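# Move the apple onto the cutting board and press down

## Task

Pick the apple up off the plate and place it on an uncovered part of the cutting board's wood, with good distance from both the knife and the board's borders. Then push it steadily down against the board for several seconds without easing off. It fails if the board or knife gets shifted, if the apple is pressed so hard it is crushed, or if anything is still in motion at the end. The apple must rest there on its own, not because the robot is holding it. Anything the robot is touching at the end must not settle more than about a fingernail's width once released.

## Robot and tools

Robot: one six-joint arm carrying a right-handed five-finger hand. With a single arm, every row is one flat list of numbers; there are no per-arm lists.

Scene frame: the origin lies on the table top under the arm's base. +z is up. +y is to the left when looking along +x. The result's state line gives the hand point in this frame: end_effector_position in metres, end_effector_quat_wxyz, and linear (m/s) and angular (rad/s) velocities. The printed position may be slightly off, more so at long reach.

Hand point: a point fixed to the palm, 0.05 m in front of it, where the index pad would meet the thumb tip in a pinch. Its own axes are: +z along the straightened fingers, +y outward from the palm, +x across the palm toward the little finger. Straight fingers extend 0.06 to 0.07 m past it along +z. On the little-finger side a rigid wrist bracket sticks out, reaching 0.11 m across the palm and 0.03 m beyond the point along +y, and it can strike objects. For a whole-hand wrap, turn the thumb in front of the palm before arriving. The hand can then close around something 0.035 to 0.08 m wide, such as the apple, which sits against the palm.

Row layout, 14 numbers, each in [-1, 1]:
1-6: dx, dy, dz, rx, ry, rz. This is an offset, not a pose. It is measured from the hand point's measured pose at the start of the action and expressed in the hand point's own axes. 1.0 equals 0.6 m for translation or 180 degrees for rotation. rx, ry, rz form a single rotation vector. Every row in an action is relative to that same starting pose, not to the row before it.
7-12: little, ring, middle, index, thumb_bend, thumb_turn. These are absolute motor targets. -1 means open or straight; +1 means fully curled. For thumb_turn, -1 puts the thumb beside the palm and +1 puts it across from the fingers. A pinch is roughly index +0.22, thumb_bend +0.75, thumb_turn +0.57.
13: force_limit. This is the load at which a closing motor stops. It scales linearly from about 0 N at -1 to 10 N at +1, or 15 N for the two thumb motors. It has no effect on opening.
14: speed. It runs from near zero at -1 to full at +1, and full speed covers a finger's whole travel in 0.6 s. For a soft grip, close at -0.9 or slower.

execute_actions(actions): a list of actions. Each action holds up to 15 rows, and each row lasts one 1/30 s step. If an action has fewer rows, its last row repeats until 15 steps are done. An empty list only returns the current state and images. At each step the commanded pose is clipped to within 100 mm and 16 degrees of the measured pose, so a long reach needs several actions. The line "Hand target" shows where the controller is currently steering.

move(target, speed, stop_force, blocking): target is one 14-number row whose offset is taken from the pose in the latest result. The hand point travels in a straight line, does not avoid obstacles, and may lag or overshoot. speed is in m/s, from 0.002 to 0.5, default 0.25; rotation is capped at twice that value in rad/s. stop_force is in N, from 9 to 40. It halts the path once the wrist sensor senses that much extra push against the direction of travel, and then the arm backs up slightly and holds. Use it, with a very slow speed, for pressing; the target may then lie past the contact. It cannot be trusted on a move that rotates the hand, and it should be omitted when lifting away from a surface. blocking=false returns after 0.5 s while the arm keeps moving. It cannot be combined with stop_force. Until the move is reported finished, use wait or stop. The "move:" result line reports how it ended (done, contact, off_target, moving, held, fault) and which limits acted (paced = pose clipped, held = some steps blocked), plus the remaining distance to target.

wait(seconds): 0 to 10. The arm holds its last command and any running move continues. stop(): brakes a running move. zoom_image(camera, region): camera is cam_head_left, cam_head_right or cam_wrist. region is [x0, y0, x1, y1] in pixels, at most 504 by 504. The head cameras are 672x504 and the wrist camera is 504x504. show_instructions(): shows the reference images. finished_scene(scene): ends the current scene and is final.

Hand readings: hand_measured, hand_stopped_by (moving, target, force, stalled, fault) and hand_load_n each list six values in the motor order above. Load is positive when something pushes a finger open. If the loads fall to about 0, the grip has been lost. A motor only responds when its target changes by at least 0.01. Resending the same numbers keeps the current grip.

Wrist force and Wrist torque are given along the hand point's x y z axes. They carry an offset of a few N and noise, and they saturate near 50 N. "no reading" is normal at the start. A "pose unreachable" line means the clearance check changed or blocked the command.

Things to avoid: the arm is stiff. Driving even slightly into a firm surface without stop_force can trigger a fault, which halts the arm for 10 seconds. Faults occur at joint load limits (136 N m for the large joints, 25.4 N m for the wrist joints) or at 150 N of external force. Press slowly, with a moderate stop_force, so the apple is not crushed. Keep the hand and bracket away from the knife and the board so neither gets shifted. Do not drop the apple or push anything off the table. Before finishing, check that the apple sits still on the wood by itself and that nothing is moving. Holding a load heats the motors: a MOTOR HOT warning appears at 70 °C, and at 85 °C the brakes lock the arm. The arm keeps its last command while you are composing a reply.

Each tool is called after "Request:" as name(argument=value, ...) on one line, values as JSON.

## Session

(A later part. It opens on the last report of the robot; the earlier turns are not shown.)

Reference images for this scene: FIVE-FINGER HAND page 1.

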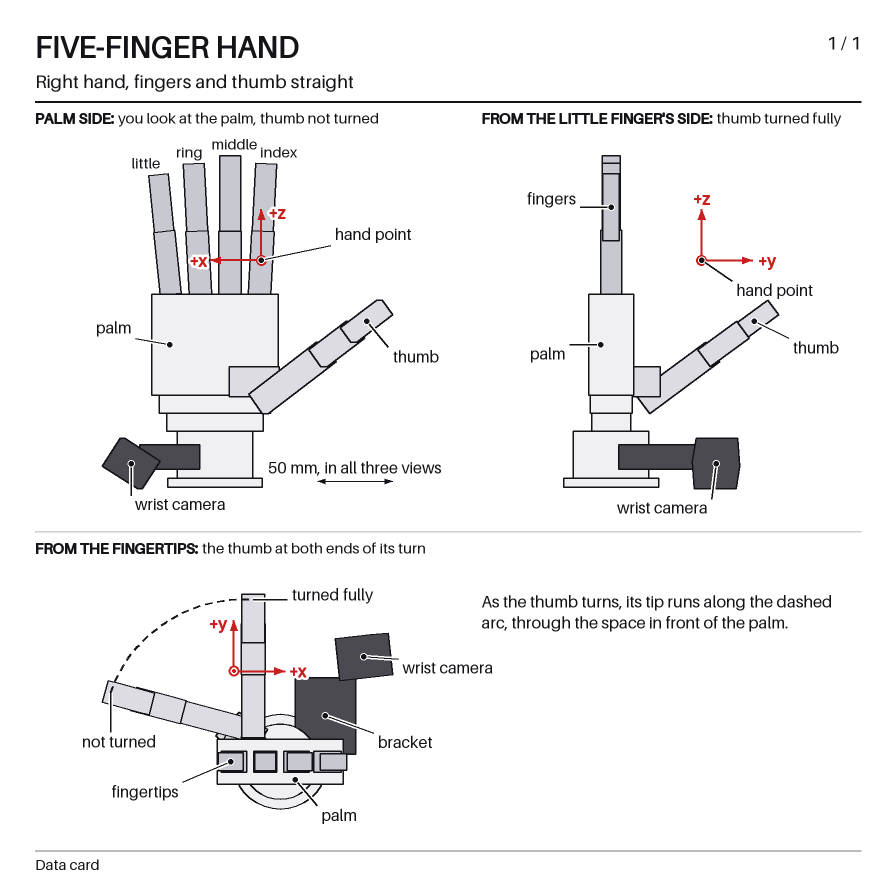

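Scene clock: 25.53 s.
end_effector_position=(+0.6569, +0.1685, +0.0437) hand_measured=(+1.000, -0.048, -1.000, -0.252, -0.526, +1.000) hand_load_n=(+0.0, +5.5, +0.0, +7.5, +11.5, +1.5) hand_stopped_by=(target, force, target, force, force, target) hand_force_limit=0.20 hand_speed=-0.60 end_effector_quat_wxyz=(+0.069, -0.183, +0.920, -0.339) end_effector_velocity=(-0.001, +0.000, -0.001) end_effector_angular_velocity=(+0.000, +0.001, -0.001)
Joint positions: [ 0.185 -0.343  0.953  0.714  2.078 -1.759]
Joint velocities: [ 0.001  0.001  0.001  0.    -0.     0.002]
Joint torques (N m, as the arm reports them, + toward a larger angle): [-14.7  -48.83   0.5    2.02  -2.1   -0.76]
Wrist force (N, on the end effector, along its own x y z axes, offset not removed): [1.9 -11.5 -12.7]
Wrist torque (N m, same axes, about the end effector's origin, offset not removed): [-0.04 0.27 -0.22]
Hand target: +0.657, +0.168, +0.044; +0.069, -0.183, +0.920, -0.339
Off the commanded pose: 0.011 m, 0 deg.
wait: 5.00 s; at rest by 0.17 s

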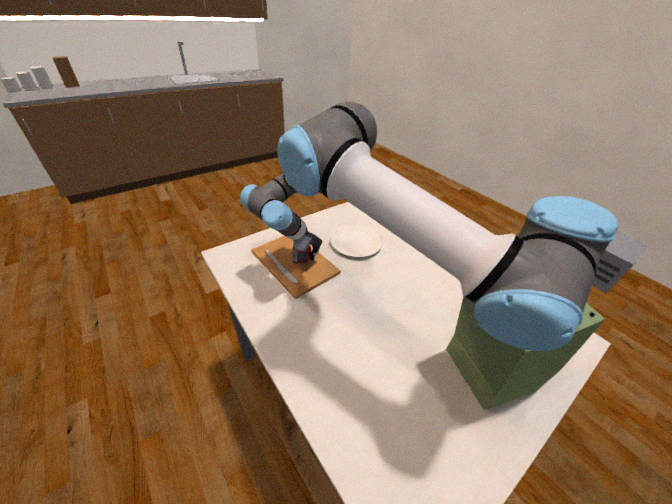

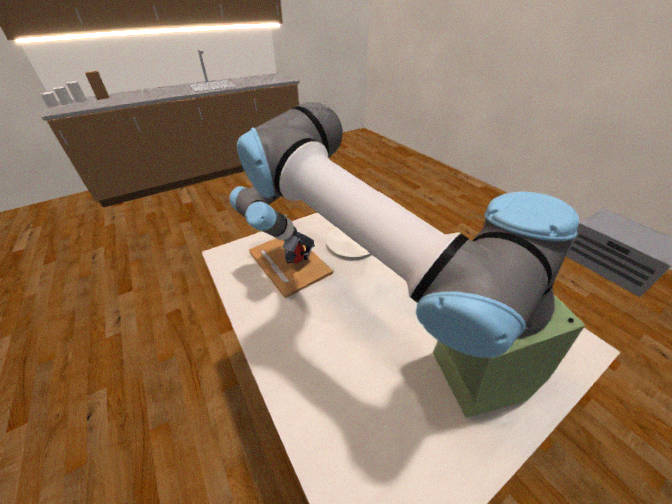

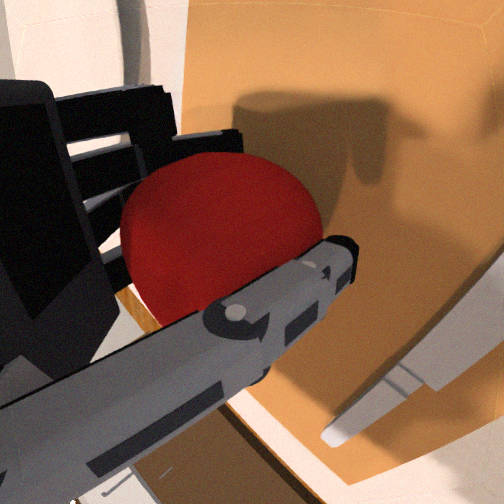

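Request:
execute_actions(actions=[[[0,-0.001,-0.0012,0,0,0,1,1,-1,1,1,1,0.2,0]],[[0,0,0,0,0,0,1,-1,-1,-1,-1,1,0.2,0]],[[0,0,0,0,0,0,1,-1,-1,-1,-1,1,0.2,0]]])

Request:
move(target=[0,-0.108,-0.127,0,0,0,1,-1,-1,-1,-1,1,0.2,0], speed=0.1)

Request:
wait(seconds=1)

Request:
zoom_image(camera="cam_head_left", region=[220, 170, 400, 330])

Scene clock: 27.47 s.
end_effector_position=(+0.6568, +0.1685, +0.0446) hand_measured=(+1.000, -1.000, -1.000, -1.000, -1.000, +1.000) hand_load_n=(+0.0, +0.0, +0.0, +0.0, +0.0, +0.0) hand_stopped_by=(target, target, target, target, target, target) hand_force_limit=0.20 hand_speed=0.00 end_effector_quat_wxyz=(+0.069, -0.183, +0.920, -0.339) end_effector_velocity=(+0.000, -0.000, +0.000) end_effector_angular_velocity=(-0.001, -0.000, +0.001)
Joint positions: [ 0.185 -0.345  0.954  0.714  2.077 -1.759]
Joint velocities: [-0.     0.    -0.001  0.     0.001 -0.001]
Joint torques (N m, as the arm reports them, + toward a larger angle): [-16.58 -53.16  -2.38   2.92   0.86  -0.89]
Wrist force (N, on the end effector, along its own x y z axes, offset not removed): [-1.3 -0.2 1.9]
Wrist torque (N m, same axes, about the end effector's origin, offset not removed): [-0.04 0.10 -0.27]
Hand target: +0.657, +0.169, +0.045; +0.069, -0.183, +0.920, -0.339
Off the commanded pose: 0.000 m, 0 deg.

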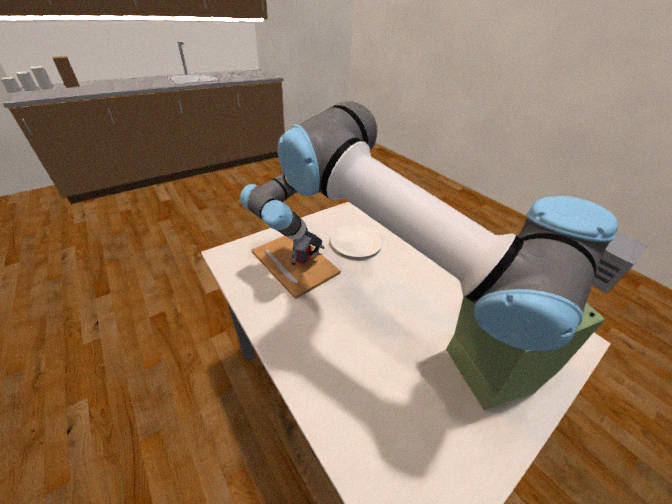

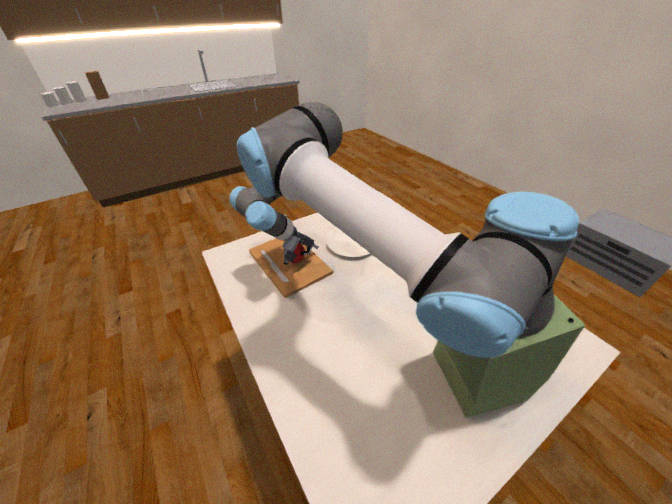

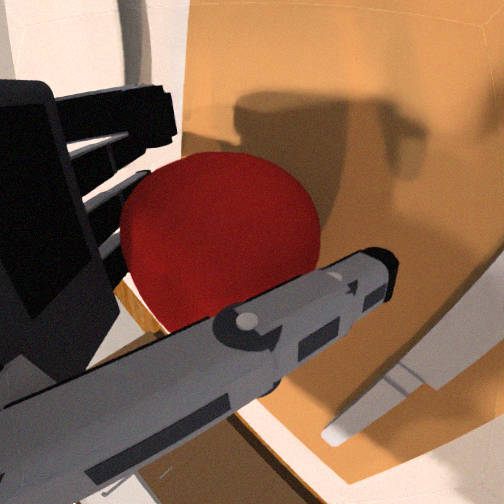

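Scene clock: 29.00 s.
end_effector_position=(+0.6564, +0.1687, +0.1443) hand_measured=(+1.000, -1.000, -1.000, -1.000, -1.000, +1.000) hand_load_n=(+0.0, +0.0, +0.0, +0.0, +0.0, +0.0) hand_stopped_by=(target, target, target, target, target, target) hand_force_limit=0.20 hand_speed=0.00 end_effector_quat_wxyz=(+0.069, -0.183, +0.920, -0.339) end_effector_velocity=(-0.001, -0.000, +0.001) end_effector_angular_velocity=(-0.001, +0.003, +0.000)
Joint positions: [ 0.154 -0.531  1.059  0.78   2.07  -1.793]
Joint velocities: [-0.    -0.003  0.003  0.003  0.    -0.002]
Joint torques (N m, as the arm reports them, + toward a larger angle): [-18.57 -56.54  -2.33   4.04  -0.81  -0.99]
Wrist force (N, on the end effector, along its own x y z axes, offset not removed): [-0.8 -0.6 2.9]
Wrist torque (N m, same axes, about the end effector's origin, offset not removed): [-0.18 0.12 -0.22]
Hand target: +0.656, +0.169, +0.145; +0.069, -0.183, +0.920, -0.339
Off the commanded pose: 0.000 m, 0 deg.
move: done

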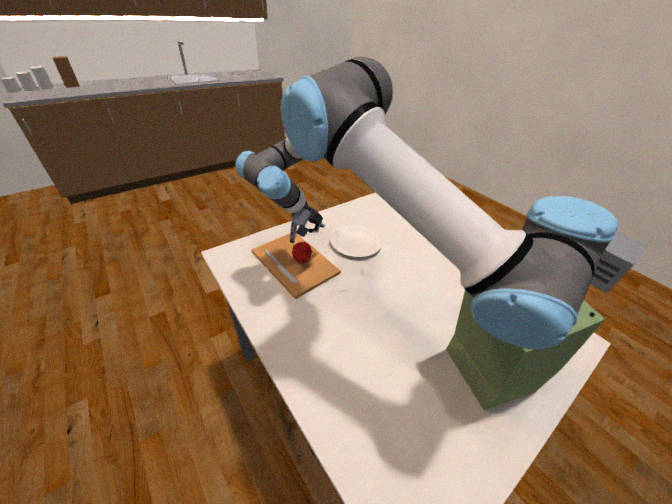

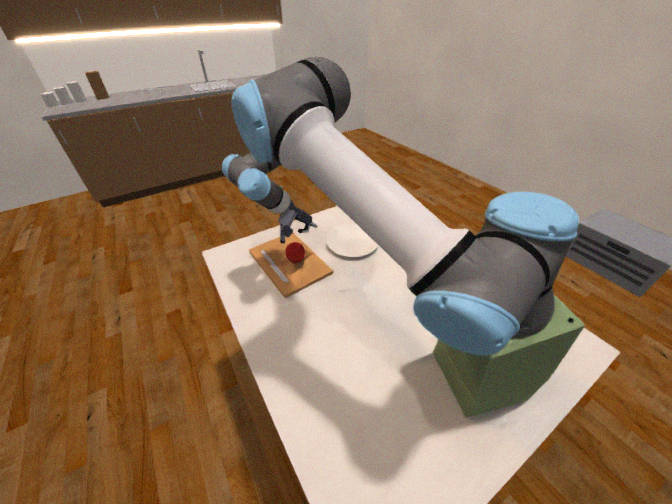

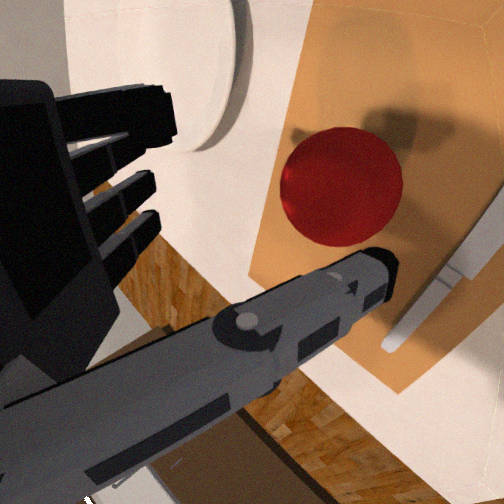

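Scene clock: 30.00 s.
end_effector_position=(+0.6564, +0.1687, +0.1446) hand_measured=(+1.000, -1.000, -1.000, -1.000, -1.000, +1.000) hand_load_n=(+0.0, +0.0, +0.0, +0.0, +0.0, +0.0) hand_stopped_by=(target, target, target, target, target, target) hand_force_limit=0.20 hand_speed=0.00 end_effector_quat_wxyz=(+0.069, -0.183, +0.920, -0.339) end_effector_velocity=(-0.001, -0.000, -0.000) end_effector_angular_velocity=(-0.001, +0.001, -0.000)
Joint positions: [ 0.154 -0.532  1.059  0.78   2.07  -1.793]
Joint velocities: [0.    0.    0.001 0.    0.001 0.001]
Joint torques (N m, as the arm reports them, + toward a larger angle): [-19.15 -56.24  -2.43   3.97  -0.41  -1.02]
Wrist force (N, on the end effector, along its own x y z axes, offset not removed): [-1.5 -0.7 1.9]
Wrist torque (N m, same axes, about the end effector's origin, offset not removed): [-0.11 0.25 -0.32]
Hand target: +0.656, +0.169, +0.145; +0.069, -0.183, +0.920, -0.339
Off the commanded pose: 0.000 m, 0 deg.
wait: 1.00 s; at rest by 0.17 s

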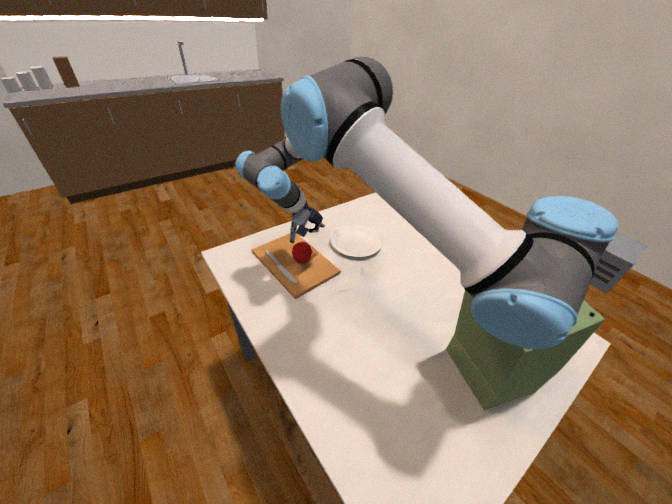

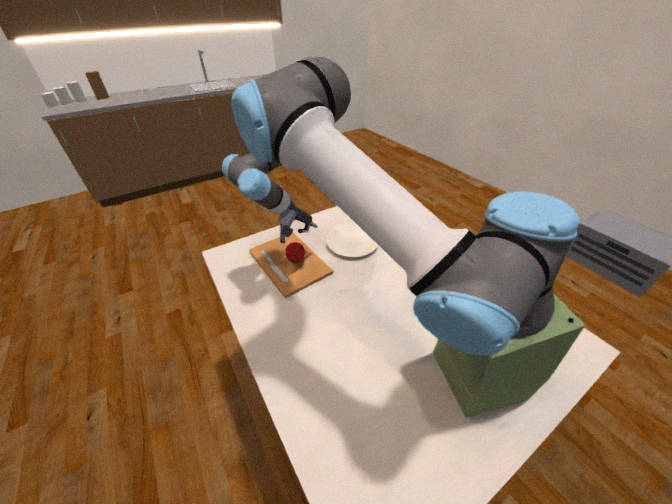

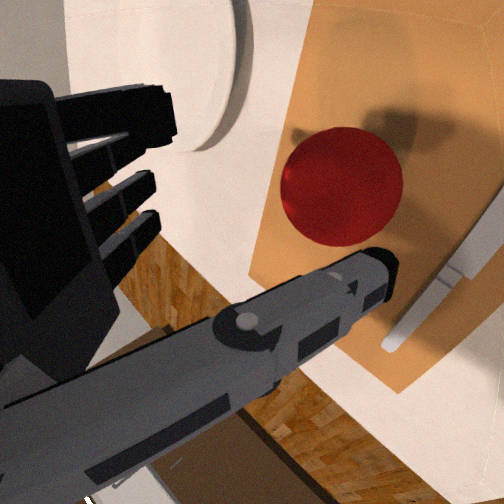

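Region (220, 170, 400, 330) of cam_head_left's 672x504 image, scaled by 2.800, with more detail than that image has.

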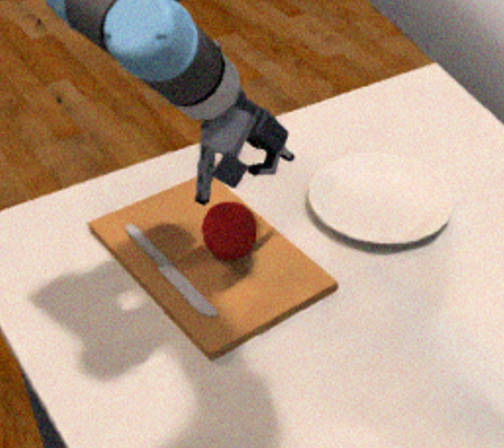

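The placement matches the successful one from scene 1.

Request:
finished_scene(scene=2)

The scene is finished: the task was done.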